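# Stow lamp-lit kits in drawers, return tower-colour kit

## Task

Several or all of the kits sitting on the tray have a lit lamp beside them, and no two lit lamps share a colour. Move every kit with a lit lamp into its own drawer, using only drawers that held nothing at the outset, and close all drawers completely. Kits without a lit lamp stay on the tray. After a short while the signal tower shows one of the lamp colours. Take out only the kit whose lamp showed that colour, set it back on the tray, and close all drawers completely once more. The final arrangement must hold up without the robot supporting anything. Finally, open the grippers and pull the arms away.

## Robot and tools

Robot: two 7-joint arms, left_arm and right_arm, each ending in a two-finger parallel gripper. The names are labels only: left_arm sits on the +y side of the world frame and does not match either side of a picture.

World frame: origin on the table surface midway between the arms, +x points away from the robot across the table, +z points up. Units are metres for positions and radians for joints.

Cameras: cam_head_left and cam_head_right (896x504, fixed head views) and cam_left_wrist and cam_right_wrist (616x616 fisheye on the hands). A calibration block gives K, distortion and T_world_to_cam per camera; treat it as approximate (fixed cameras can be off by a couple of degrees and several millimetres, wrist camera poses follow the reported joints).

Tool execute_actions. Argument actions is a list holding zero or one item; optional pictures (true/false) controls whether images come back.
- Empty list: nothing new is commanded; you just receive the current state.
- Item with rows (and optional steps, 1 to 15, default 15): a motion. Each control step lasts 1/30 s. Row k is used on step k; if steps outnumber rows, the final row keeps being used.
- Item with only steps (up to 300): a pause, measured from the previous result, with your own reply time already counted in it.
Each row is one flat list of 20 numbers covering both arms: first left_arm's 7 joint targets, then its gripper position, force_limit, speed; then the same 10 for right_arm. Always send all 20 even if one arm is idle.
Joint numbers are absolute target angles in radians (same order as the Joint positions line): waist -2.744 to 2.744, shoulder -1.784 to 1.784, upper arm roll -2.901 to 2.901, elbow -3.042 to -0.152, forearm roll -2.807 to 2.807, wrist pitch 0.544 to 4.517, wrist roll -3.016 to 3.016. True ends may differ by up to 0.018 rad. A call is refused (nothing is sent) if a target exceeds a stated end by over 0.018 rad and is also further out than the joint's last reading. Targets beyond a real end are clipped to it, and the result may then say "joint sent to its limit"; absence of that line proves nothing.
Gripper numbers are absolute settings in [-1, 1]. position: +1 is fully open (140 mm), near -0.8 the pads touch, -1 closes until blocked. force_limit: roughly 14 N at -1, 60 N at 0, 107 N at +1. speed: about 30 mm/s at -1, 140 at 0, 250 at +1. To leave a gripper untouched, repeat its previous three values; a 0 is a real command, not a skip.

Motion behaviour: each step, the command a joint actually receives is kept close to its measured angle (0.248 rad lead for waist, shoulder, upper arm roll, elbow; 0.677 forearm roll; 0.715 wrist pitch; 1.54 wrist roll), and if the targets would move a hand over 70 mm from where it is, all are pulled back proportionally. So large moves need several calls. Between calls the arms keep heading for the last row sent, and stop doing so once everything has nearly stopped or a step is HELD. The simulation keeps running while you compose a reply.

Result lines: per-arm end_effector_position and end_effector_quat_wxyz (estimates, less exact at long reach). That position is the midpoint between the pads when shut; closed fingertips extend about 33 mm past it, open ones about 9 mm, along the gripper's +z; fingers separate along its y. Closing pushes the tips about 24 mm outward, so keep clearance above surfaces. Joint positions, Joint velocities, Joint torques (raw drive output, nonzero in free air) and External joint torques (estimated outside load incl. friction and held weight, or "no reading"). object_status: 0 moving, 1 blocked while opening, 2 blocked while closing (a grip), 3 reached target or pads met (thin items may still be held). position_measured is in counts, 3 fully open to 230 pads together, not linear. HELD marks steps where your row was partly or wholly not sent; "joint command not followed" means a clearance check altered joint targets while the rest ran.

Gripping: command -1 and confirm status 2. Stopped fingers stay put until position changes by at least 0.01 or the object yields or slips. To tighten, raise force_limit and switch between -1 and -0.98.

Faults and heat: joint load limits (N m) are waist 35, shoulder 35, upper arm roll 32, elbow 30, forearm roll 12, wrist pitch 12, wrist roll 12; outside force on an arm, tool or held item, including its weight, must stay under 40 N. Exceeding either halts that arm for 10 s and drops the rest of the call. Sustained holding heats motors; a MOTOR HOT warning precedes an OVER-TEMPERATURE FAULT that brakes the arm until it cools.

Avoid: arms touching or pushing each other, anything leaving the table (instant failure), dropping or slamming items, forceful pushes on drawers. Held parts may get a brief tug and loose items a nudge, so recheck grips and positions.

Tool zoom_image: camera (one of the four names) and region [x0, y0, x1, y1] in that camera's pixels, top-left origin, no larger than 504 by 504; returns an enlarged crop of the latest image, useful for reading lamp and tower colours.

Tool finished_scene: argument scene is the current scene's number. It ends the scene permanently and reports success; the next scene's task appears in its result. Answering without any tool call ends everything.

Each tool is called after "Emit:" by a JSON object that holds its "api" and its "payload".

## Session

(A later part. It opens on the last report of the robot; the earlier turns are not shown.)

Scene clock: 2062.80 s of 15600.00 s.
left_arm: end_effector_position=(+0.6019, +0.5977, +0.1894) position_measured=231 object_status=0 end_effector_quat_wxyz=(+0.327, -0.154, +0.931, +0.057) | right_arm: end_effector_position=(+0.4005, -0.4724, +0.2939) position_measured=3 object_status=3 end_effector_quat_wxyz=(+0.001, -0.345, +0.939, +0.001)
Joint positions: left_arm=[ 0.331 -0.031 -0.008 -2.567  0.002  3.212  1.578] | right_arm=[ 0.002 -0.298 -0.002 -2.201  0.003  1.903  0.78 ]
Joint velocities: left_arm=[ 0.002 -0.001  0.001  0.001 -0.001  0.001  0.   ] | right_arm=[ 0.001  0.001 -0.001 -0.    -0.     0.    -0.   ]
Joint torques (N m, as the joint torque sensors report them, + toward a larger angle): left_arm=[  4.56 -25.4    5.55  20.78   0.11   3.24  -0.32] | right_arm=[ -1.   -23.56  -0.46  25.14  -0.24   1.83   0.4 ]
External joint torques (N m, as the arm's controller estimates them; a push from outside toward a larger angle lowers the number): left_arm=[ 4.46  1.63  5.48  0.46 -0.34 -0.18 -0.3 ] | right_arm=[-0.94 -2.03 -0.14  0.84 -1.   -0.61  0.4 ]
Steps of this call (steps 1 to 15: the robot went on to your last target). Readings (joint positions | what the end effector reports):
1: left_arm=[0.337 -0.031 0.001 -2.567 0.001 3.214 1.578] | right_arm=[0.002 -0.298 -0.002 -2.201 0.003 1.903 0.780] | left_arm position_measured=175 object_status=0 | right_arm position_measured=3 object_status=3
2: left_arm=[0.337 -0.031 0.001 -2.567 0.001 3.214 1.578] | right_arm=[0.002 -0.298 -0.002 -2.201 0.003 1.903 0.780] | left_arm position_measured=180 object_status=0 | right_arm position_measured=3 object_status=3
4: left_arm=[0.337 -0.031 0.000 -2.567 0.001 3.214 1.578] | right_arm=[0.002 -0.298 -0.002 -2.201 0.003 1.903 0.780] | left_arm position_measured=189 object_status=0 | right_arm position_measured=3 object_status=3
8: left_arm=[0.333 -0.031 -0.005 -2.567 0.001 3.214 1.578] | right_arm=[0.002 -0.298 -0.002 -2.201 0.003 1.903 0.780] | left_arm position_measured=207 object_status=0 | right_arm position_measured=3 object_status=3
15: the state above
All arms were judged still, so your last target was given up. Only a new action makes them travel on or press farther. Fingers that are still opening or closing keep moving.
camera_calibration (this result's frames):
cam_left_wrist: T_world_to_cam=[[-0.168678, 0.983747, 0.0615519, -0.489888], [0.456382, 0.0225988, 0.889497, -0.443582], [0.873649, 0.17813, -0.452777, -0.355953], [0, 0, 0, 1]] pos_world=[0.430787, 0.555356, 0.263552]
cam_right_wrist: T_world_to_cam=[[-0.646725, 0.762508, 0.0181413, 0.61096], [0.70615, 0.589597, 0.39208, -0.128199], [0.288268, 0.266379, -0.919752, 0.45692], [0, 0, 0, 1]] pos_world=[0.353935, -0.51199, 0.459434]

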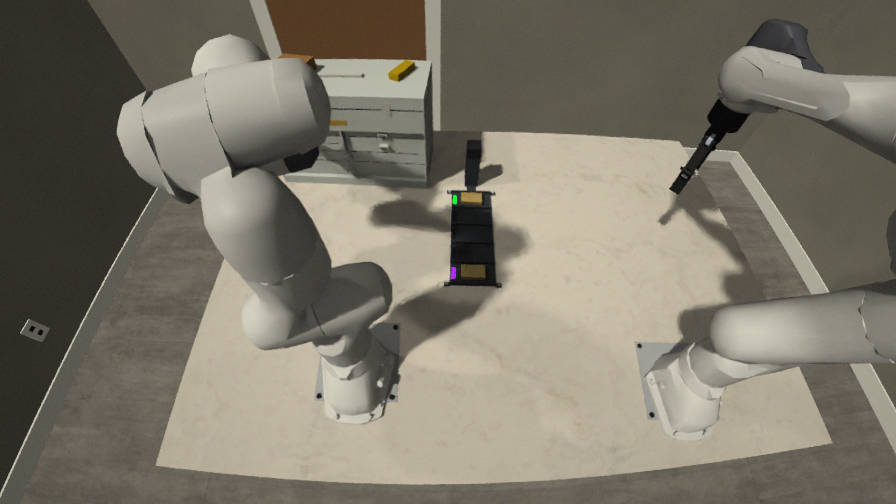

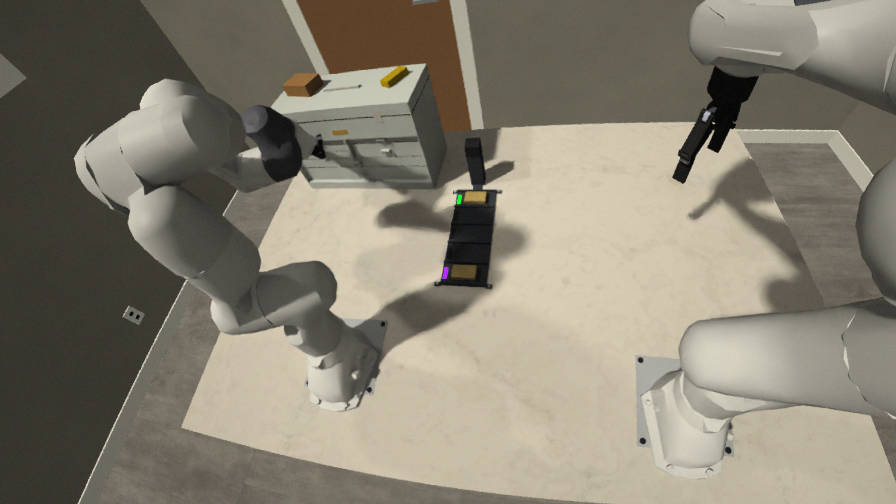

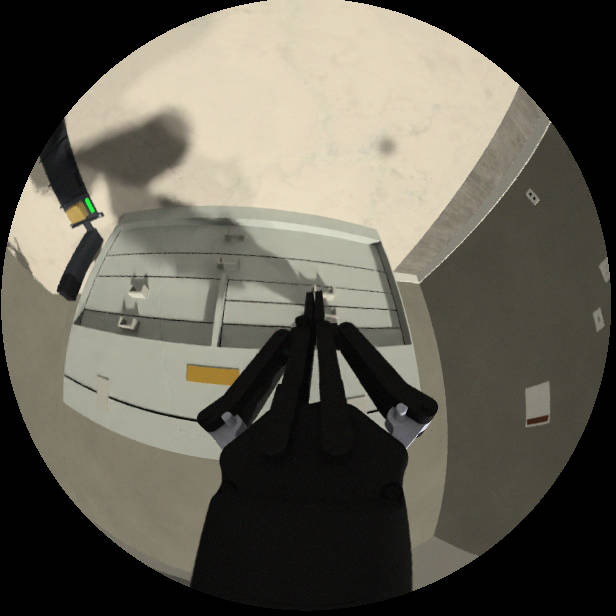

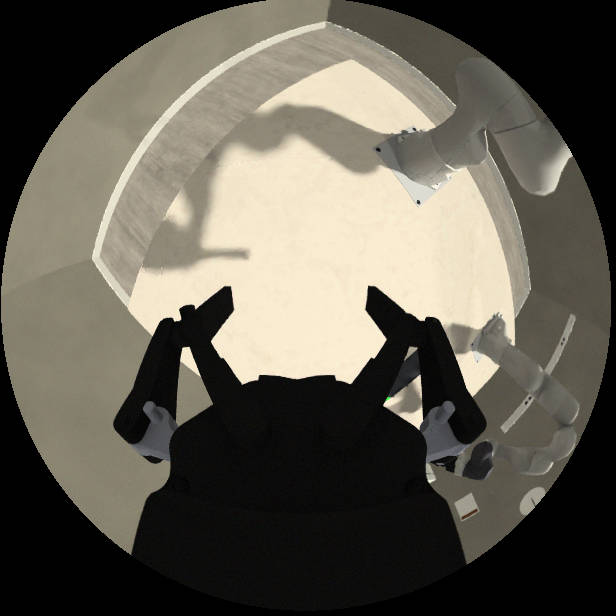

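Emit:
{"api": "execute_actions", "payload": {"actions": [{"rows":[[0.34,-0.029,0,-2.565,0,3.21,1.571,-0.15,0,0,0.0,-0.3,0,-2.2,0,1.9,0.785,1,0,0],[0.34,-0.029,0,-2.565,0,3.21,1.571,-0.15,0,0,0.0,-0.3,0,-2.2,0,1.9,0.785,1,0,0],[0.34,-0.029,0,-2.565,0,3.21,1.571,-0.15,0,0,0.0,-0.3,0,-2.2,0,1.9,0.785,1,0,0],[0.34,-0.029,0,-2.565,0,3.21,1.571,-0.15,0,0,0.0,-0.3,0,-2.2,0,1.9,0.785,1,0,0],[0.34,-0.029,0,-2.565,0,3.21,1.571,-0.15,0,0,0.0,-0.3,0,-2.2,0,1.9,0.785,1,0,0],[0.34,-0.029,0,-2.565,0,3.21,1.571,-0.15,0,0,0.0,-0.3,0,-2.2,0,1.9,0.785,1,0,0],[0.34,-0.029,0,-2.565,0,3.21,1.571,-0.15,0,0,0.0,-0.3,0,-2.2,0,1.9,0.785,1,0,0],[0.34,-0.029,0,-2.565,0,3.21,1.571,-0.15,0,0,0.0,-0.3,0,-2.2,0,1.9,0.785,1,0,0],[0.34,-0.029,0,-2.565,0,3.21,1.571,-0.15,0,0,0.0,-0.3,0,-2.2,0,1.9,0.785,1,0,0],[0.34,-0.029,0,-2.565,0,3.21,1.571,-0.15,0,0,0.0,-0.3,0,-2.2,0,1.9,0.785,1,0,0],[0.34,-0.043,0,-2.581,0,3.212,1.571,-0.15,0,0,0.0,-0.3,0,-2.2,0,1.9,0.785,1,0,0],[0.34,-0.057,0,-2.598,0,3.214,1.571,-0.15,0,0,0.0,-0.3,0,-2.2,0,1.9,0.785,1,0,0],[0.34,-0.067,0,-2.611,0,3.215,1.65,-0.15,0,0,0.0,-0.3,0,-2.2,0,1.9,0.785,1,0,0],[0.34,-0.077,0,-2.623,0,3.217,1.8,-0.15,0,0,0.0,-0.3,0,-2.2,0,1.9,0.785,1,0,0],[0.34,-0.077,0,-2.623,0,3.217,2.06,-0.15,0,0,0.0,-0.3,0,-2.2,0,1.9,0.785,1,0,0]],"steps":15}], "pictures": false}}

Emit:
{"api": "execute_actions", "payload": {"actions": [{"rows":[[0.34,-0.077,0,-2.623,0,3.217,2.06,-0.15,0,0,0.0,-0.3,0,-2.2,0,1.9,0.785,1,0,0],[0.34,-0.077,0,-2.623,0,3.217,2.06,-0.15,0,0,0.0,-0.3,0,-2.2,0,1.9,0.785,1,0,0],[0.34,-0.077,0,-2.623,0,3.217,2.06,-0.15,0,0,0.0,-0.3,0,-2.2,0,1.9,0.785,1,0,0],[0.34,-0.077,0,-2.623,0,3.217,2.06,-0.15,0,0,0.0,-0.3,0,-2.2,0,1.9,0.785,1,0,0],[0.34,-0.077,0,-2.623,0,3.217,2.06,-0.15,0,0,0.0,-0.3,0,-2.2,0,1.9,0.785,1,0,0],[0.34,-0.067,0,-2.611,0,3.215,2.06,-0.15,0,0,0.0,-0.3,0,-2.2,0,1.9,0.785,1,0,0],[0.34,-0.057,0,-2.598,0,3.214,2.06,-0.15,0,0,0.0,-0.3,0,-2.2,0,1.9,0.785,1,0,0],[0.34,-0.047,0,-2.586,0,3.213,2.06,-0.15,0,0,0.0,-0.3,0,-2.2,0,1.9,0.785,1,0,0],[0.34,-0.038,0,-2.575,0,3.211,2.06,-0.15,0,0,0.0,-0.3,0,-2.2,0,1.9,0.785,1,0,0],[0.34,-0.029,0,-2.565,0,3.21,2.06,-0.15,0,0,0.0,-0.3,0,-2.2,0,1.9,0.785,1,0,0],[0.34,-0.022,0,-2.557,0,3.209,2.06,-0.15,0,0,0.0,-0.3,0,-2.2,0,1.9,0.785,1,0,0]],"steps":15}]}}

Scene clock: 2102.40 s of 15600.00 s.
left_arm: end_effector_position=(+0.5853, +0.6026, +0.1870) position_measured=148 object_status=0 end_effector_quat_wxyz=(+0.320, -0.129, +0.936, +0.070) | right_arm: end_effector_position=(+0.4005, -0.4724, +0.2939) position_measured=3 object_status=3 end_effector_quat_wxyz=(+0.001, -0.345, +0.939, +0.001)
Joint positions: left_arm=[ 0.34  -0.063 -0.    -2.607  0.002  3.212  1.649] | right_arm=[ 0.002 -0.298 -0.002 -2.201  0.003  1.903  0.78 ]
Joint velocities: left_arm=[ 0.001 -0.177 -0.    -0.209  0.     0.001  1.339] | right_arm=[ 0.     0.001 -0.001  0.001 -0.    -0.001  0.   ]
Joint torques (N m, as the joint torque sensors report them, + toward a larger angle): left_arm=[  0.02 -25.93   0.25  20.59   0.17   4.28   0.73] | right_arm=[ -1.03 -23.76  -0.73  24.86  -0.23   1.78   0.36]
External joint torques (N m, as the arm's controller estimates them; a push from outside toward a larger angle lowers the number): left_arm=[ 0.01 -1.71  0.3  -0.95 -0.35  0.8   0.76] | right_arm=[-1.   -1.95 -0.45  0.4  -0.98 -0.69  0.36]
Steps of this call (steps 1 to 90: nothing new was sent; then 36.10 s passed at rest; steps 91 to 105: all 15 steps of this action). Readings (joint positions | what the end effector reports):
91: left_arm=[0.331 -0.031 -0.008 -2.567 0.002 3.212 1.578] | right_arm=[0.002 -0.298 -0.002 -2.201 0.003 1.903 0.780] | left_arm position_measured=231 object_status=0 | right_arm position_measured=3 object_status=3
92: left_arm=[0.331 -0.031 -0.008 -2.567 0.002 3.212 1.578] | right_arm=[0.002 -0.298 -0.002 -2.201 0.003 1.903 0.780] | left_arm position_measured=229 object_status=0 | right_arm position_measured=3 object_status=3
94: left_arm=[0.334 -0.031 -0.006 -2.567 0.002 3.212 1.578] | right_arm=[0.002 -0.298 -0.002 -2.201 0.003 1.903 0.780] | left_arm position_measured=209 object_status=0 | right_arm position_measured=3 object_status=3
98: left_arm=[0.337 -0.031 -0.002 -2.567 0.002 3.212 1.578] | right_arm=[0.002 -0.298 -0.002 -2.201 0.003 1.903 0.780] | left_arm position_measured=179 object_status=0 | right_arm position_measured=3 object_status=3
105: the state above

Scene clock: 2102.90 s of 15600.00 s.
left_arm: end_effector_position=(+0.6001, +0.6080, +0.1895) position_measured=148 object_status=3 end_effector_quat_wxyz=(+0.309, +0.025, +0.943, +0.123) | right_arm: end_effector_position=(+0.4005, -0.4724, +0.2939) position_measured=3 object_status=3 end_effector_quat_wxyz=(+0.001, -0.345, +0.939, +0.001)
Joint positions: left_arm=[ 0.34  -0.026 -0.    -2.562  0.002  3.212  1.975] | right_arm=[ 0.002 -0.298 -0.002 -2.201  0.003  1.903  0.78 ]
Joint velocities: left_arm=[-0.     0.038  0.     0.041 -0.    -0.     0.26 ] | right_arm=[-0.001  0.001  0.    -0.     0.     0.001  0.001]
Joint torques (N m, as the joint torque sensors report them, + toward a larger angle): left_arm=[ -0.65 -26.79   0.28  20.43   0.23   3.     0.48] | right_arm=[ -0.74 -23.39  -0.43  24.84  -0.24   1.83   0.43]
External joint torques (N m, as the arm's controller estimates them; a push from outside toward a larger angle lowers the number): left_arm=[-0.58  0.91  0.37  0.23 -0.25 -0.42  0.49] | right_arm=[-0.69 -1.82 -0.12  0.52 -0.99 -0.62  0.43]
Steps of this call (steps 1 to 15: all 15 steps of this action). Readings (joint positions | what the end effector reports):
1: left_arm=[0.340 -0.067 -0.000 -2.612 0.002 3.212 1.691] | right_arm=[0.002 -0.298 -0.002 -2.201 0.003 1.903 0.780] | left_arm position_measured=148 object_status=0 | right_arm position_measured=3 object_status=3
2: left_arm=[0.340 -0.070 -0.000 -2.616 0.002 3.212 1.728] | right_arm=[0.002 -0.298 -0.002 -2.201 0.003 1.903 0.780] | left_arm position_measured=148 object_status=0 | right_arm position_measured=3 object_status=3
4: left_arm=[0.340 -0.073 -0.000 -2.619 0.002 3.212 1.792] | right_arm=[0.002 -0.298 -0.002 -2.201 0.003 1.903 0.780] | left_arm position_measured=148 object_status=3 | right_arm position_measured=3 object_status=3
8: left_arm=[0.340 -0.063 -0.000 -2.606 0.002 3.212 1.885] | right_arm=[0.002 -0.298 -0.002 -2.201 0.003 1.903 0.780] | left_arm position_measured=148 object_status=3 | right_arm position_measured=3 object_status=3
15: the state above
camera_calibration (this result's frames):
cam_left_wrist: T_world_to_cam=[[0.13279, 0.947206, 0.291836, -0.702708], [0.484288, -0.318909, 0.814716, -0.237955], [0.864773, 0.0331463, -0.501068, -0.253551], [0, 0, 0, 1]] pos_world=[0.427815, 0.598127, 0.271895]
cam_right_wrist: T_world_to_cam=[[-0.646725, 0.762508, 0.0181413, 0.61096], [0.70615, 0.589597, 0.39208, -0.128199], [0.288268, 0.266379, -0.919752, 0.45692], [0, 0, 0, 1]] pos_world=[0.353935, -0.51199, 0.459434]

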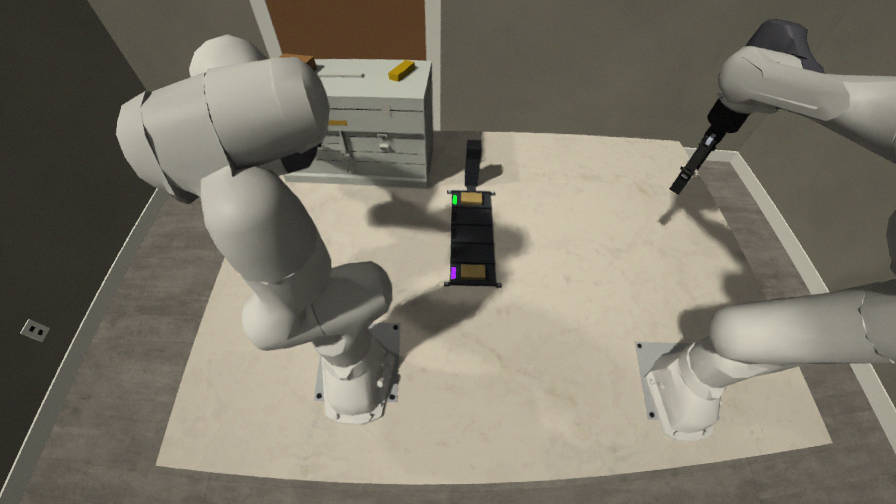

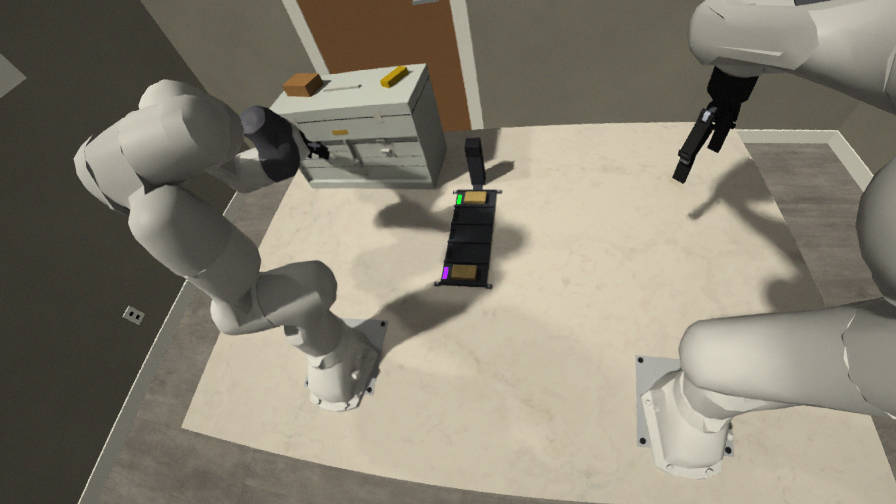

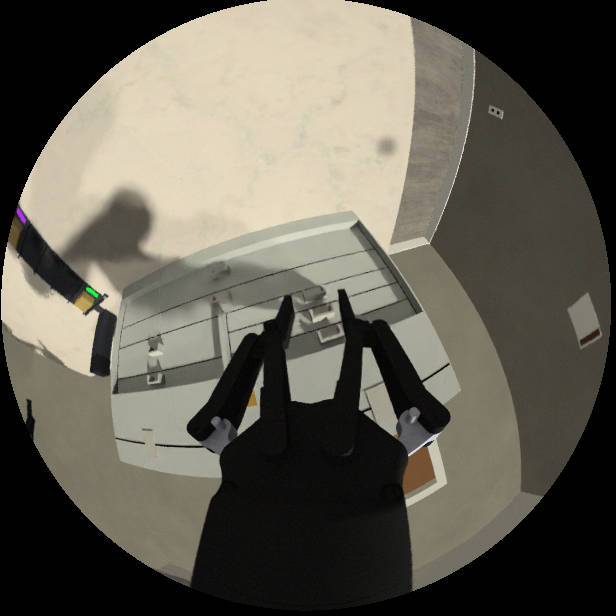

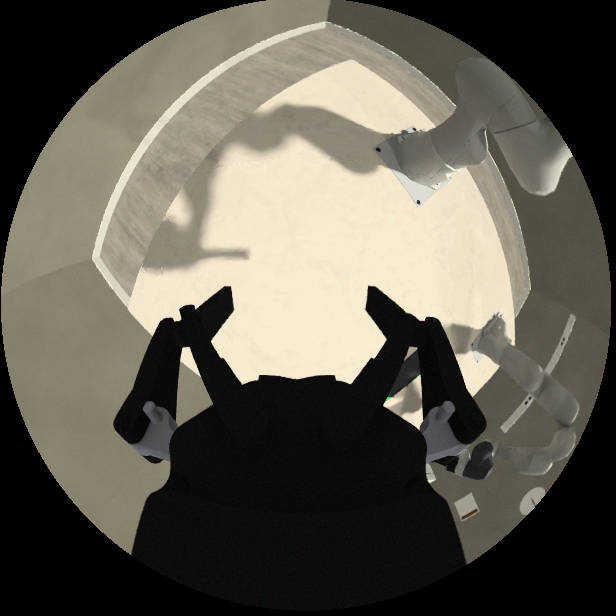

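Emit:
{"api": "execute_actions", "payload": {"actions": [{"rows":[[0.34,-0.021,0,-2.55,0,3.2,2.06,-0.15,0,0,0.0,-0.3,0,-2.2,0,1.9,0.785,1,0,0],[0.34,-0.019,0,-2.543,0,3.19,2.06,-0.15,0,0,0.0,-0.3,0,-2.2,0,1.9,0.785,1,0,0],[0.34,-0.0175,0,-2.5355,0,3.187,2.06,-0.15,0,0,0.0,-0.3,0,-2.2,0,1.9,0.785,1,0,0]],"steps":15}]}}

Emit:
{"api": "zoom_image", "payload": {"camera": "cam_left_wrist", "region": [240, 250, 400, 370]}}

Scene clock: 2116.37 s of 15600.00 s.
left_arm: end_effector_position=(+0.6061, +0.6103, +0.1935) position_measured=148 object_status=3 end_effector_quat_wxyz=(+0.303, +0.062, +0.942, +0.135) | right_arm: end_effector_position=(+0.4005, -0.4724, +0.2939) position_measured=3 object_status=3 end_effector_quat_wxyz=(+0.001, -0.345, +0.939, +0.001)
Joint positions: left_arm=[ 0.34  -0.02  -0.    -2.537  0.002  3.193  2.053] | right_arm=[ 0.002 -0.298 -0.002 -2.201  0.003  1.903  0.78 ]
Joint velocities: left_arm=[-0.001  0.001  0.001  0.     0.001 -0.008  0.   ] | right_arm=[-0.002  0.     0.    -0.001 -0.    -0.001 -0.   ]
Joint torques (N m, as the joint torque sensors report them, + toward a larger angle): left_arm=[ -0.45 -26.3   -0.16  20.92   0.27   2.82   0.44] | right_arm=[ -0.76 -24.03  -0.7   25.38  -0.26   1.76   0.4 ]
External joint torques (N m, as the arm's controller estimates them; a push from outside toward a larger angle lowers the number): left_arm=[-0.44  1.39 -0.13  0.39 -0.22 -0.59  0.44] | right_arm=[-0.69 -2.48 -0.37  1.11 -1.01 -0.68  0.4 ]
Steps of this call (steps 1 to 45: the robot went on to your last target; steps 46 to 110: nothing new was sent; then 9.30 s passed at rest; steps 111 to 125: all 15 steps of this action). Readings (joint positions | what the end effector reports):
111: left_arm=[0.340 -0.024 -0.000 -2.557 0.002 3.211 2.053] | right_arm=[0.002 -0.298 -0.002 -2.201 0.003 1.903 0.780] | left_arm position_measured=148 object_status=3 | right_arm position_measured=3 object_status=3
112: left_arm=[0.340 -0.023 -0.000 -2.554 0.002 3.208 2.053] | right_arm=[0.002 -0.298 -0.002 -2.201 0.003 1.903 0.780] | left_arm position_measured=148 object_status=3 | right_arm position_measured=3 object_status=3
114: left_arm=[0.340 -0.021 -0.000 -2.545 0.002 3.202 2.053] | right_arm=[0.002 -0.298 -0.002 -2.201 0.003 1.903 0.780] | left_arm position_measured=148 object_status=3 | right_arm position_measured=3 object_status=3
118: left_arm=[0.340 -0.020 -0.000 -2.538 0.002 3.197 2.053] | right_arm=[0.002 -0.298 -0.002 -2.201 0.003 1.903 0.780] | left_arm position_measured=148 object_status=3 | right_arm position_measured=3 object_status=3
125: the state above
camera_calibration (this result's frames):
cam_left_wrist: T_world_to_cam=[[0.195765, 0.923096, 0.331014, -0.737848], [0.478048, -0.384553, 0.789677, -0.194758], [0.85624, 0.00364964, -0.516566, -0.230673], [0, 0, 0, 1]] pos_world=[0.43506, 0.607051, 0.278876]
cam_right_wrist: T_world_to_cam=[[-0.646725, 0.762508, 0.0181413, 0.61096], [0.70615, 0.589597, 0.39208, -0.128199], [0.288268, 0.266379, -0.919752, 0.45692], [0, 0, 0, 1]] pos_world=[0.353935, -0.51199, 0.459434]

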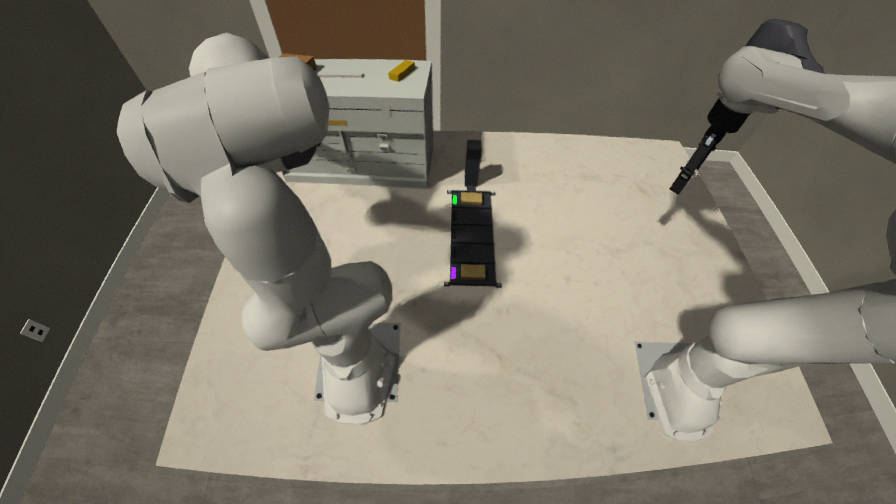

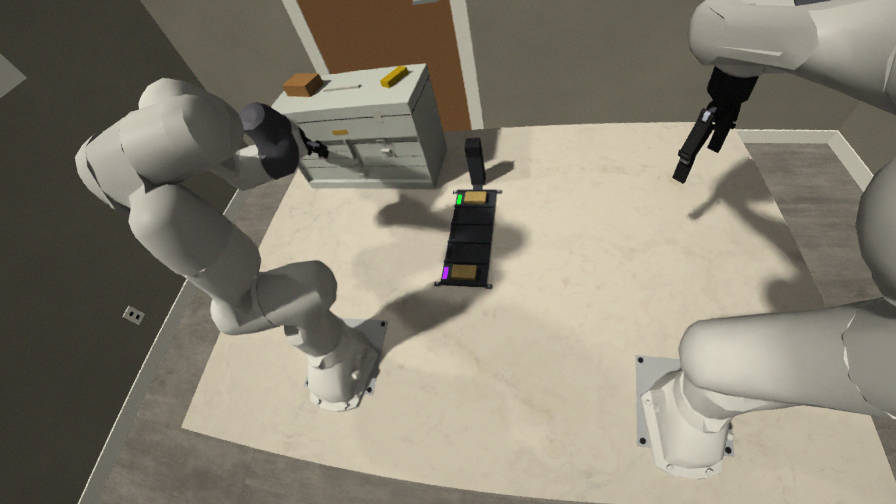

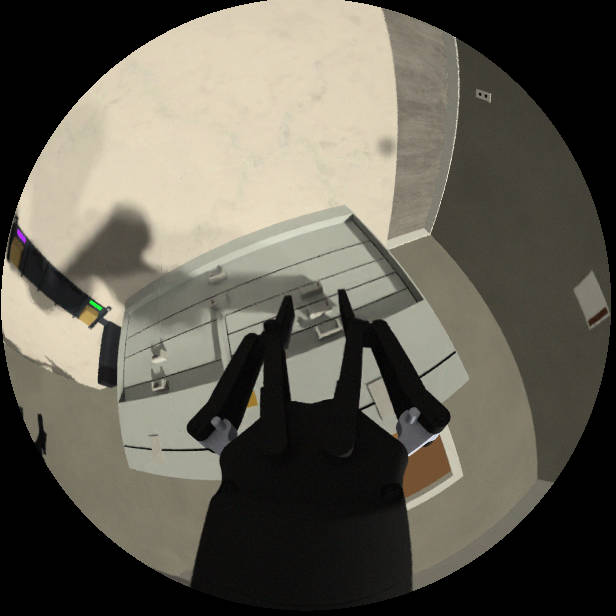

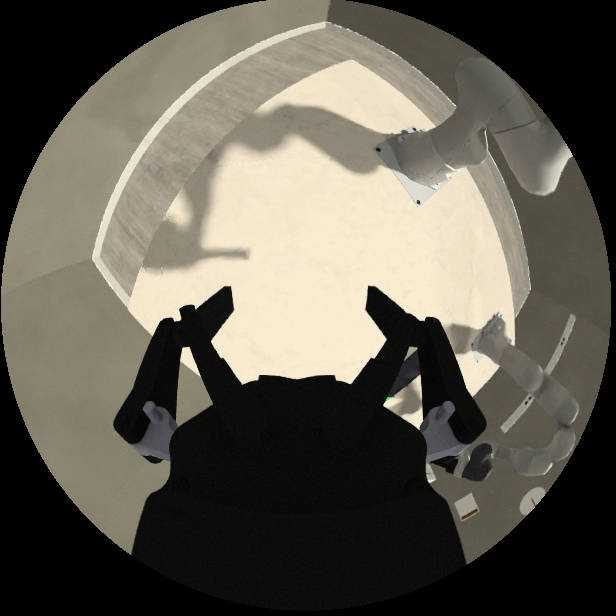

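Region (240, 250, 400, 370) of cam_left_wrist's 616x616 image, scaled by 3.150, with more detail than that image has; it fills the top 378 rows of this view, and the rest is white.

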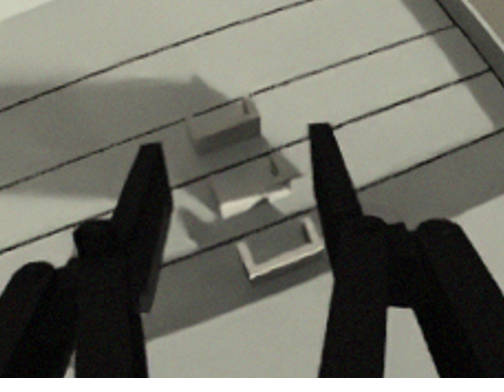

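Emit:
{"api": "execute_actions", "payload": {"actions": [{"rows":[[0.345,-0.0175,0,-2.5355,0,3.187,2.06,-1,0,-0.5,0.0,-0.3,0,-2.2,0,1.9,0.785,1,0,0]],"steps":15}], "pictures": false}}

Emit:
{"api": "execute_actions", "payload": {"actions": [{"steps":10}], "pictures": false}}

Scene clock: 2123.13 s of 15600.00 s.
left_arm: end_effector_position=(+0.6054, +0.6136, +0.1940) position_measured=192 object_status=0 end_effector_quat_wxyz=(+0.302, +0.059, +0.942, +0.135) | right_arm: end_effector_position=(+0.4005, -0.4724, +0.2939) position_measured=3 object_status=3 end_effector_quat_wxyz=(+0.001, -0.345, +0.939, +0.001)
Joint positions: left_arm=[ 0.344 -0.02   0.    -2.535  0.001  3.191  2.053] | right_arm=[ 0.002 -0.298 -0.002 -2.201  0.003  1.903  0.78 ]
Joint velocities: left_arm=[ 0.001  0.001 -0.    -0.002  0.     0.002  0.   ] | right_arm=[-0.    -0.001  0.     0.001 -0.001 -0.001  0.001]
Joint torques (N m, as the joint torque sensors report them, + toward a larger angle): left_arm=[ -0.2  -26.21   0.39  20.37   0.26   2.94   0.46] | right_arm=[ -0.88 -23.64  -0.25  25.1   -0.3    1.76   0.4 ]
External joint torques (N m, as the arm's controller estimates them; a push from outside toward a larger angle lowers the number): left_arm=[-0.19  1.37  0.42 -0.11 -0.24 -0.46  0.46] | right_arm=[-0.92 -2.   -0.05  0.75 -1.05 -0.69  0.4 ]
Steps of this call (steps 1 to 15: the robot went on to your last target; steps 16 to 90: nothing new was sent; then 3.27 s passed at rest; steps 91 to 105: all 15 steps of this action). Readings (joint positions | what the end effector reports):
91: left_arm=[0.340 -0.020 -0.000 -2.537 0.002 3.191 2.053] | right_arm=[0.002 -0.298 -0.002 -2.201 0.003 1.903 0.780] | left_arm position_measured=148 object_status=0 | right_arm position_measured=3 object_status=3
92: left_arm=[0.341 -0.019 -0.000 -2.537 0.002 3.191 2.053] | right_arm=[0.002 -0.298 -0.002 -2.201 0.003 1.903 0.780] | left_arm position_measured=152 object_status=0 | right_arm position_measured=3 object_status=3
94: left_arm=[0.342 -0.019 -0.000 -2.537 0.002 3.191 2.053] | right_arm=[0.002 -0.298 -0.002 -2.201 0.003 1.903 0.780] | left_arm position_measured=161 object_status=0 | right_arm position_measured=3 object_status=3
98: left_arm=[0.344 -0.019 0.000 -2.536 0.001 3.191 2.053] | right_arm=[0.002 -0.298 -0.002 -2.201 0.003 1.903 0.780] | left_arm position_measured=180 object_status=0 | right_arm position_measured=3 object_status=3
105: the state above

Scene clock: 2123.47 s of 15600.00 s.
left_arm: end_effector_position=(+0.6054, +0.6136, +0.1940) position_measured=192 object_status=2 end_effector_quat_wxyz=(+0.302, +0.059, +0.942, +0.135) | right_arm: end_effector_position=(+0.4005, -0.4724, +0.2939) position_measured=3 object_status=3 end_effector_quat_wxyz=(+0.001, -0.345, +0.939, +0.001)
Joint positions: left_arm=[ 0.344 -0.02   0.    -2.535  0.001  3.191  2.053] | right_arm=[ 0.002 -0.298 -0.002 -2.201  0.003  1.903  0.78 ]
Joint velocities: left_arm=[ 0.002 -0.001  0.001  0.001  0.001  0.     0.001] | right_arm=[ 0.001 -0.001 -0.     0.002 -0.001 -0.001  0.   ]
Joint torques (N m, as the joint torque sensors report them, + toward a larger angle): left_arm=[  0.14 -25.74   0.93  20.11   0.34   2.89   0.4 ] | right_arm=[ -1.14 -23.7   -0.5   24.86  -0.22   1.8    0.38]
External joint torques (N m, as the arm's controller estimates them; a push from outside toward a larger angle lowers the number): left_arm=[ 0.02  1.97  0.83 -0.49 -0.15 -0.53  0.4 ] | right_arm=[-1.12 -1.97 -0.23  0.43 -0.97 -0.66  0.38]
Steps of this call (steps 1 to 10: the robot went on to your last target). Readings (joint positions | what the end effector reports):
1: left_arm=[0.344 -0.020 0.000 -2.535 0.001 3.191 2.053] | right_arm=[0.002 -0.298 -0.002 -2.201 0.003 1.903 0.780] | left_arm position_measured=192 object_status=2 | right_arm position_measured=3 object_status=3
2: left_arm=[0.344 -0.020 0.000 -2.535 0.001 3.191 2.053] | right_arm=[0.002 -0.298 -0.002 -2.201 0.003 1.903 0.780] | left_arm position_measured=192 object_status=2 | right_arm position_measured=3 object_status=3
4: left_arm=[0.344 -0.020 0.000 -2.535 0.001 3.191 2.053] | right_arm=[0.002 -0.298 -0.002 -2.201 0.003 1.903 0.780] | left_arm position_measured=192 object_status=2 | right_arm position_measured=3 object_status=3
8: left_arm=[0.344 -0.020 0.000 -2.535 0.001 3.191 2.053] | right_arm=[0.002 -0.298 -0.002 -2.201 0.003 1.903 0.780] | left_arm position_measured=192 object_status=2 | right_arm position_measured=3 object_status=3
10: the state above

Emit:
{"api": "execute_actions", "payload": {"actions": [{"rows":[[0.3476,-0.028,0,-2.547,0,3.194,2.063,-1,0,-0.5,0.0,-0.3,0,-2.2,0,1.9,0.785,1,0,0],[0.350,-0.038,0,-2.558,0,3.197,2.067,-1,0,-0.5,0.0,-0.3,0,-2.2,0,1.9,0.785,1,0,0],[0.3527,-0.047,0,-2.57,0,3.199,2.07,-1,0,-0.5,0.0,-0.3,0,-2.2,0,1.9,0.785,1,0,0],[0.355,-0.057,0,-2.581,0,3.201,2.073,-1,0,-0.5,0.0,-0.3,0,-2.2,0,1.9,0.785,1,0,0],[0.358,-0.067,0,-2.593,0,3.203,2.077,-1,0,-0.5,0.0,-0.3,0,-2.2,0,1.9,0.785,1,0,0],[0.3605,-0.077,0,-2.604,0,3.205,2.08,-1,0,-0.5,0.0,-0.3,0,-2.2,0,1.9,0.785,1,0,0],[0.363,-0.087,0,-2.616,0,3.207,2.083,-1,0,-0.5,0.0,-0.3,0,-2.2,0,1.9,0.785,1,0,0],[0.366,-0.097,0,-2.627,0,3.209,2.087,-1,0,-0.5,0.0,-0.3,0,-2.2,0,1.9,0.785,1,0,0],[0.369,-0.107,0,-2.6384,0,3.211,2.09,-1,0,-0.5,0.0,-0.3,0,-2.2,0,1.9,0.785,1,0,0]],"steps":15}]}}

Scene clock: 2147.53 s of 15600.00 s.
left_arm: end_effector_position=(+0.5715, +0.6152, +0.1946) position_measured=192 object_status=2 end_effector_quat_wxyz=(+0.299, +0.058, +0.942, +0.141) | right_arm: end_effector_position=(+0.4005, -0.4724, +0.2939) position_measured=3 object_status=3 end_effector_quat_wxyz=(+0.001, -0.345, +0.939, +0.001)
Joint positions: left_arm=[ 0.366 -0.103  0.    -2.634  0.001  3.205  2.072] | right_arm=[ 0.002 -0.298 -0.002 -2.201  0.003  1.903  0.78 ]
Joint velocities: left_arm=[ 0.005 -0.015 -0.    -0.022  0.001  0.011  0.026] | right_arm=[-0.001  0.001 -0.     0.     0.    -0.     0.001]
Joint torques (N m, as the joint torque sensors report them, + toward a larger angle): left_arm=[  1.51 -26.29  -0.32  18.39   0.38   4.     0.6 ] | right_arm=[ -0.81 -23.72  -0.36  25.08  -0.25   1.79   0.36]
External joint torques (N m, as the arm's controller estimates them; a push from outside toward a larger angle lowers the number): left_arm=[ 1.63 -1.88 -0.09 -2.13 -0.13  0.58  0.59] | right_arm=[-0.78 -2.23 -0.07  0.8  -1.   -0.66  0.36]
Steps of this call (steps 1 to 15: the robot went on to your last target; steps 16 to 90: nothing new was sent; then 20.57 s passed at rest; steps 91 to 105: all 15 steps of this action). Readings (joint positions | what the end effector reports):
91: left_arm=[0.344 -0.021 0.000 -2.537 0.001 3.191 2.053] | right_arm=[0.002 -0.298 -0.002 -2.201 0.003 1.903 0.780] | left_arm position_measured=192 object_status=2 | right_arm position_measured=3 object_status=3
92: left_arm=[0.345 -0.025 0.000 -2.542 0.001 3.192 2.054] | right_arm=[0.002 -0.298 -0.002 -2.201 0.003 1.903 0.780] | left_arm position_measured=192 object_status=2 | right_arm position_measured=3 object_status=3
94: left_arm=[0.349 -0.038 0.000 -2.558 0.001 3.195 2.056] | right_arm=[0.002 -0.298 -0.002 -2.201 0.003 1.903 0.780] | left_arm position_measured=192 object_status=2 | right_arm position_measured=3 object_status=3
98: left_arm=[0.358 -0.075 0.000 -2.601 0.001 3.200 2.062] | right_arm=[0.002 -0.298 -0.002 -2.201 0.003 1.903 0.780] | left_arm position_measured=192 object_status=2 | right_arm position_measured=3 object_status=3
105: the state above
camera_calibration (this result's frames):
cam_left_wrist: T_world_to_cam=[[0.185607, 0.922015, 0.339763, -0.731168], [0.486931, -0.386634, 0.783206, -0.179684], [0.853492, 0.0200728, -0.520719, -0.208179], [0, 0, 0, 1]] pos_world=[0.400883, 0.608854, 0.280751]
cam_right_wrist: T_world_to_cam=[[-0.646725, 0.762507, 0.0181413, 0.61096], [0.70615, 0.589597, 0.39208, -0.128199], [0.288268, 0.266379, -0.919752, 0.45692], [0, 0, 0, 1]] pos_world=[0.353935, -0.51199, 0.459434]

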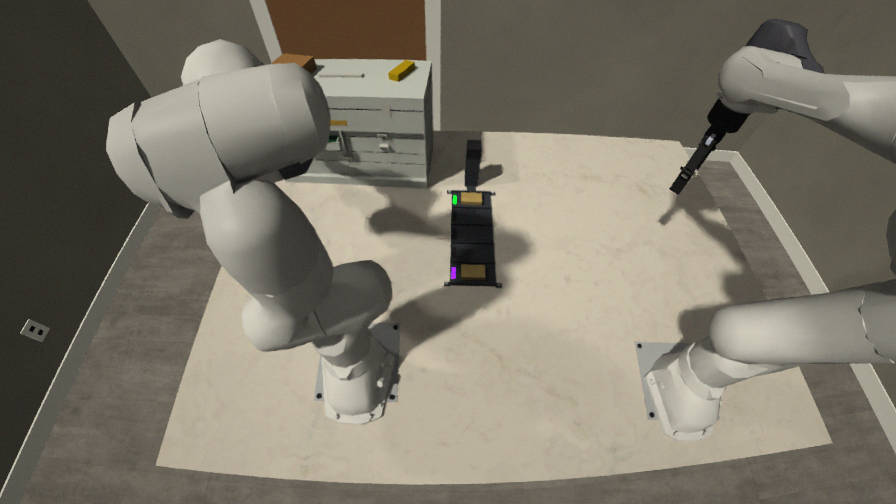

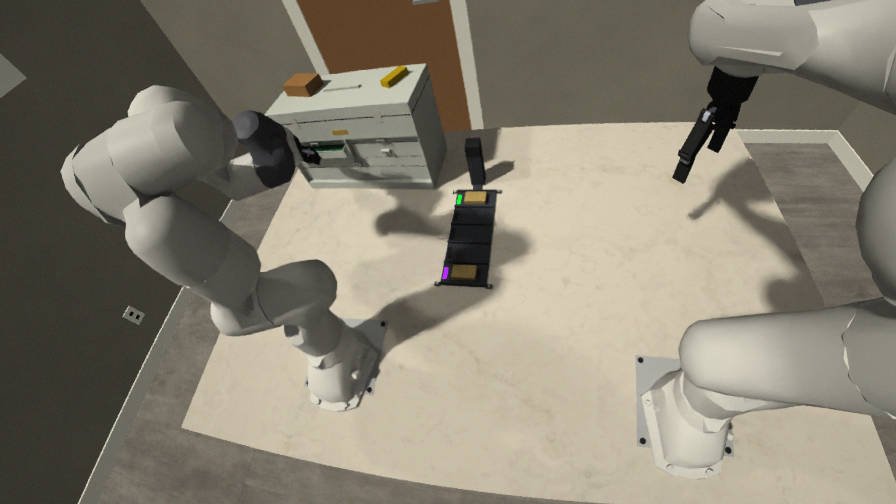

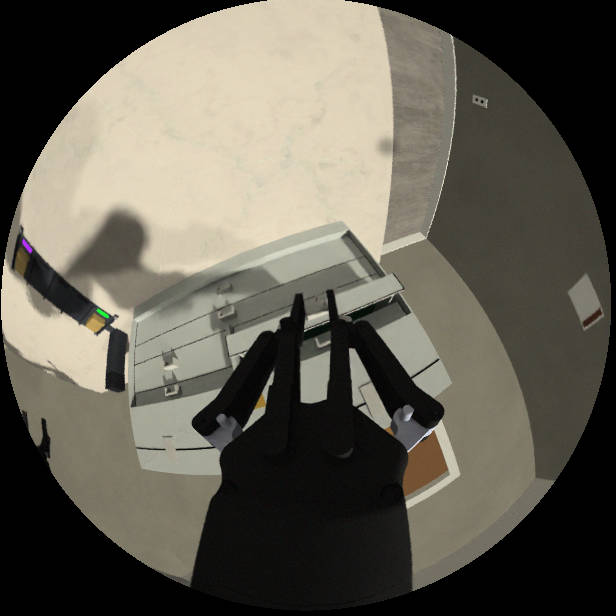

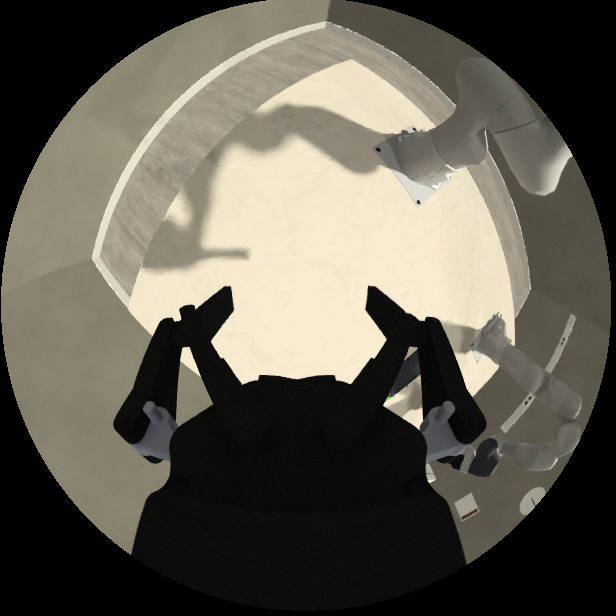

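Works. Continue.

Emit:
{"api": "execute_actions", "payload": {"actions": [{"rows":[[0.3727,-0.120,0,-2.6527,0,3.213,2.094,-1,0,-0.5,0.0,-0.3,0,-2.2,0,1.9,0.785,1,0,0],[0.3763,-0.1325,0,-2.667,0,3.214,2.099,-1,0,-0.5,0.0,-0.3,0,-2.2,0,1.9,0.785,1,0,0],[0.380,-0.145,0,-2.6814,0,3.216,2.103,-1,0,-0.5,0.0,-0.3,0,-2.2,0,1.9,0.785,1,0,0],[0.3837,-0.158,0,-2.6958,0,3.217,2.107,-1,0,-0.5,0.0,-0.3,0,-2.2,0,1.9,0.785,1,0,0],[0.3873,-0.171,0,-2.71,0,3.219,2.111,-1,0,-0.5,0.0,-0.3,0,-2.2,0,1.9,0.785,1,0,0],[0.391,-0.1837,0,-2.7245,0,3.22,2.116,-1,0,-0.5,0.0,-0.3,0,-2.2,0,1.9,0.785,1,0,0],[0.3947,-0.1965,0,-2.7388,0,3.222,2.12,-1,0,-0.5,0.0,-0.3,0,-2.2,0,1.9,0.785,1,0,0],[0.3988,-0.21,0,-2.7524,0,3.222,2.125,-1,0,-0.5,0.0,-0.3,0,-2.2,0,1.9,0.785,1,0,0],[0.4029,-0.2233,0,-2.766,0,3.222,2.13,-1,0,-0.5,0.0,-0.3,0,-2.2,0,1.9,0.785,1,0,0],[0.407,-0.2367,0,-2.7796,0,3.223,2.135,-1,0,-0.5,0.0,-0.3,0,-2.2,0,1.9,0.785,1,0,0],[0.411,-0.25,0,-2.7932,0,3.223,2.14,-1,0,-0.5,0.0,-0.3,0,-2.2,0,1.9,0.785,1,0,0],[0.4151,-0.2635,0,-2.8068,0,3.223,2.145,-1,0,-0.5,0.0,-0.3,0,-2.2,0,1.9,0.785,1,0,0],[0.4192,-0.277,0,-2.8204,0,3.223,2.15,-1,0,-0.5,0.0,-0.3,0,-2.2,0,1.9,0.785,1,0,0],[0.4233,-0.2905,0,-2.834,0,3.223,2.155,-1,0,-0.5,0.0,-0.3,0,-2.2,0,1.9,0.785,1,0,0]],"steps":15}], "pictures": false}}

Emit:
{"api": "execute_actions", "payload": {"actions": [{"steps":12}]}}

Emit:
{"api": "zoom_image", "payload": {"camera": "cam_head_right", "region": [230, 90, 430, 210]}}

Scene clock: 2176.37 s of 15600.00 s.
left_arm: end_effector_position=(+0.5080, +0.6180, +0.1956) position_measured=192 object_status=2 end_effector_quat_wxyz=(+0.293, +0.055, +0.942, +0.155) | right_arm: end_effector_position=(+0.4005, -0.4724, +0.2939) position_measured=3 object_status=3 end_effector_quat_wxyz=(+0.001, -0.345, +0.939, +0.001)
Joint positions: left_arm=[ 0.414 -0.271  0.    -2.813  0.001  3.218  2.115] | right_arm=[ 0.002 -0.298 -0.002 -2.201  0.003  1.903  0.78 ]
Joint velocities: left_arm=[ 0.074 -0.264  0.001 -0.26   0.001  0.003  0.098] | right_arm=[ 0.    -0.001 -0.    -0.001  0.001  0.     0.002]
Joint torques (N m, as the joint torque sensors report them, + toward a larger angle): left_arm=[  0.94 -15.65   0.2   20.48   0.34   4.25   0.68] | right_arm=[ -0.69 -23.48  -0.36  25.05  -0.24   1.74   0.38]
External joint torques (N m, as the arm's controller estimates them; a push from outside toward a larger angle lowers the number): left_arm=[ 1.96  0.26  1.65 -1.37 -0.41  0.73  0.67] | right_arm=[-0.74 -1.88 -0.15  0.75 -1.   -0.7   0.37]
Steps of this call (steps 1 to 15: the robot went on to your last target; steps 16 to 90: nothing new was sent; then 25.33 s passed at rest; steps 91 to 105: all 15 steps of this action). Readings (joint positions | what the end effector reports):
91: left_arm=[0.367 -0.107 0.000 -2.639 0.001 3.208 2.078] | right_arm=[0.002 -0.298 -0.002 -2.201 0.003 1.903 0.780] | left_arm position_measured=192 object_status=2 | right_arm position_measured=3 object_status=3
92: left_arm=[0.369 -0.113 0.000 -2.647 0.001 3.208 2.079] | right_arm=[0.002 -0.298 -0.002 -2.201 0.003 1.903 0.780] | left_arm position_measured=192 object_status=2 | right_arm position_measured=3 object_status=3
94: left_arm=[0.374 -0.132 0.000 -2.668 0.001 3.210 2.082] | right_arm=[0.002 -0.298 -0.002 -2.201 0.003 1.903 0.780] | left_arm position_measured=192 object_status=2 | right_arm position_measured=3 object_status=3
98: left_arm=[0.388 -0.181 0.000 -2.721 0.001 3.214 2.091] | right_arm=[0.002 -0.298 -0.002 -2.201 0.003 1.903 0.780] | left_arm position_measured=192 object_status=2 | right_arm position_measured=3 object_status=3
105: the state above

Scene clock: 2176.77 s of 15600.00 s.
left_arm: end_effector_position=(+0.5018, +0.6183, +0.1958) position_measured=192 object_status=2 end_effector_quat_wxyz=(+0.292, +0.062, +0.941, +0.159) | right_arm: end_effector_position=(+0.4005, -0.4724, +0.2939) position_measured=3 object_status=3 end_effector_quat_wxyz=(+0.001, -0.345, +0.939, +0.001)
Joint positions: left_arm=[ 0.42  -0.289  0.    -2.831  0.001  3.22   2.134] | right_arm=[ 0.002 -0.298 -0.002 -2.201  0.003  1.903  0.78 ]
Joint velocities: left_arm=[ 0.001 -0.001  0.001 -0.003 -0.001  0.001  0.017] | right_arm=[-0.    -0.    -0.001  0.    -0.     0.    -0.001]
Joint torques (N m, as the joint torque sensors report them, + toward a larger angle): left_arm=[  1.94 -18.97  -0.08  18.08   0.33   4.     0.89] | right_arm=[ -0.98 -23.95  -1.16  25.27  -0.26   1.84   0.44]
External joint torques (N m, as the arm's controller estimates them; a push from outside toward a larger angle lowers the number): left_arm=[ 1.96 -1.2   0.21 -2.04 -0.15  0.6   0.88] | right_arm=[-0.95 -2.31 -0.86  0.91 -1.01 -0.62  0.44]
Steps of this call (steps 1 to 12: the robot went on to your last target). Readings (joint positions | what the end effector reports):
1: left_arm=[0.416 -0.278 0.000 -2.820 0.001 3.218 2.118] | right_arm=[0.002 -0.298 -0.002 -2.201 0.003 1.903 0.780] | left_arm position_measured=192 object_status=2 | right_arm position_measured=3 object_status=3
2: left_arm=[0.417 -0.282 0.000 -2.824 0.001 3.218 2.121] | right_arm=[0.002 -0.298 -0.002 -2.201 0.003 1.903 0.780] | left_arm position_measured=192 object_status=2 | right_arm position_measured=3 object_status=3
4: left_arm=[0.419 -0.286 0.000 -2.828 0.001 3.219 2.125] | right_arm=[0.002 -0.298 -0.002 -2.201 0.003 1.903 0.780] | left_arm position_measured=192 object_status=2 | right_arm position_measured=3 object_status=3
8: left_arm=[0.419 -0.288 0.000 -2.831 0.001 3.220 2.131] | right_arm=[0.002 -0.298 -0.002 -2.201 0.003 1.903 0.780] | left_arm position_measured=192 object_status=2 | right_arm position_measured=3 object_status=3
12: the state above
camera_calibration (this result's frames):
cam_left_wrist: T_world_to_cam=[[0.185601, 0.909818, 0.371193, -0.720168], [0.498414, -0.412722, 0.762394, -0.131061], [0.846839, 0.0435062, -0.530067, -0.157497], [0, 0, 0, 1]] pos_world=[0.332361, 0.607982, 0.283757]
cam_right_wrist: T_world_to_cam=[[-0.646725, 0.762508, 0.0181412, 0.61096], [0.70615, 0.589597, 0.39208, -0.128199], [0.288268, 0.266379, -0.919752, 0.45692], [0, 0, 0, 1]] pos_world=[0.353935, -0.51199, 0.459434]

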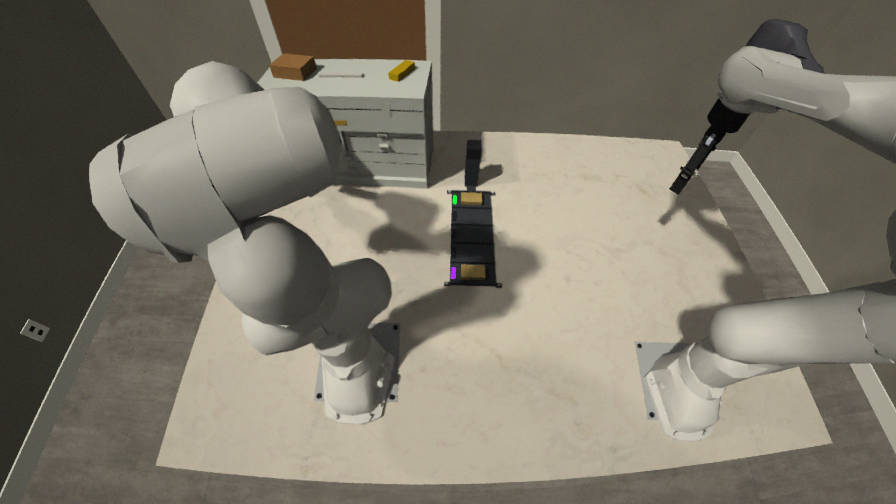

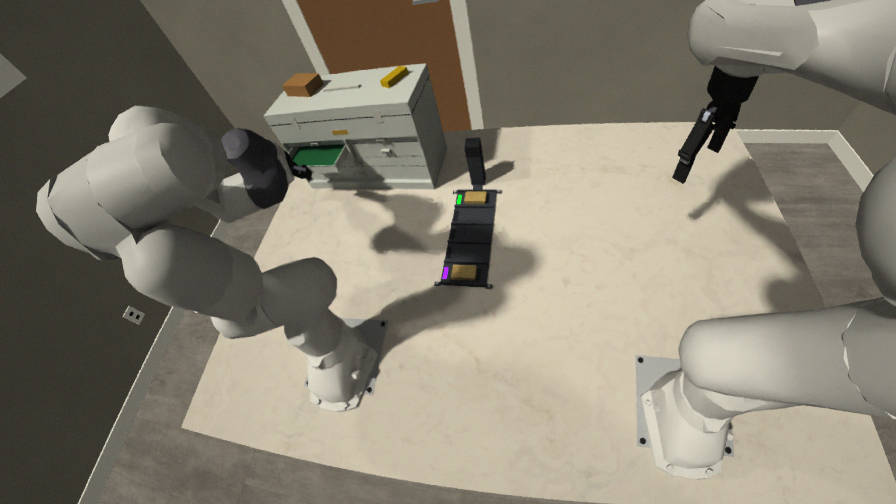

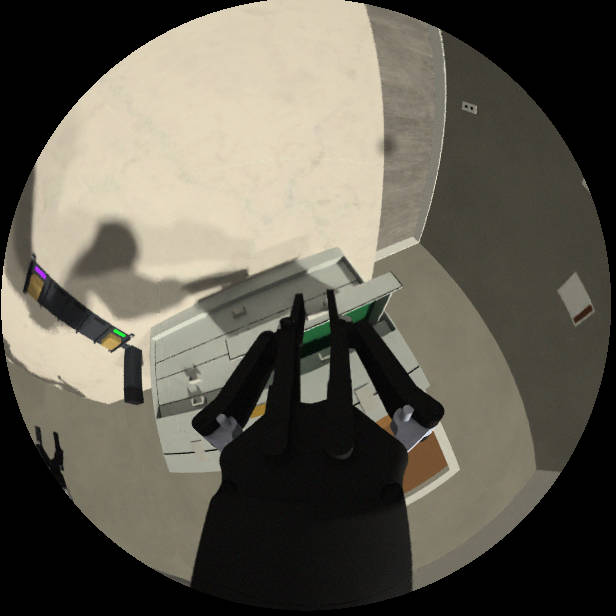

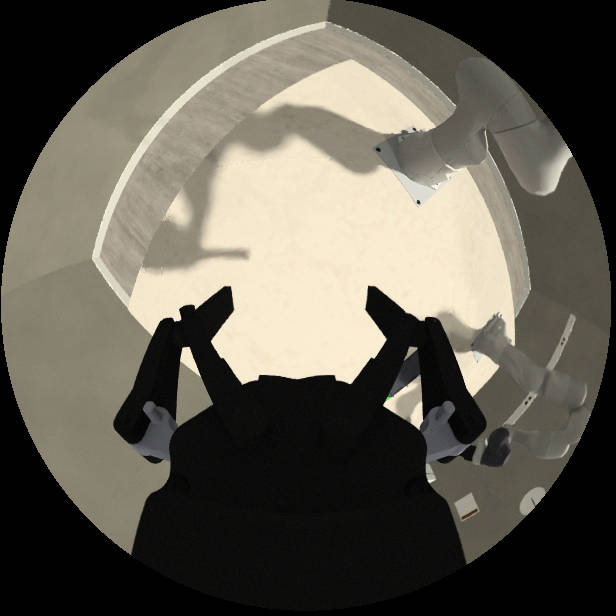

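Region (230, 90, 430, 210) of cam_head_right's 896x504 image, scaled by 2.520, with more detail than that image has; it fills the top 302 rows of this view, and the rest is white.

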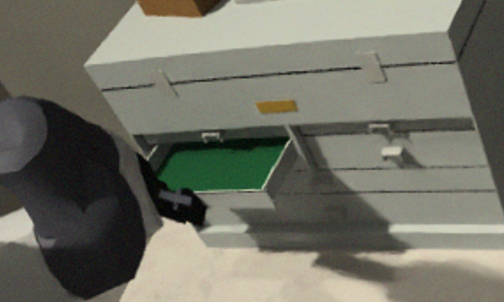

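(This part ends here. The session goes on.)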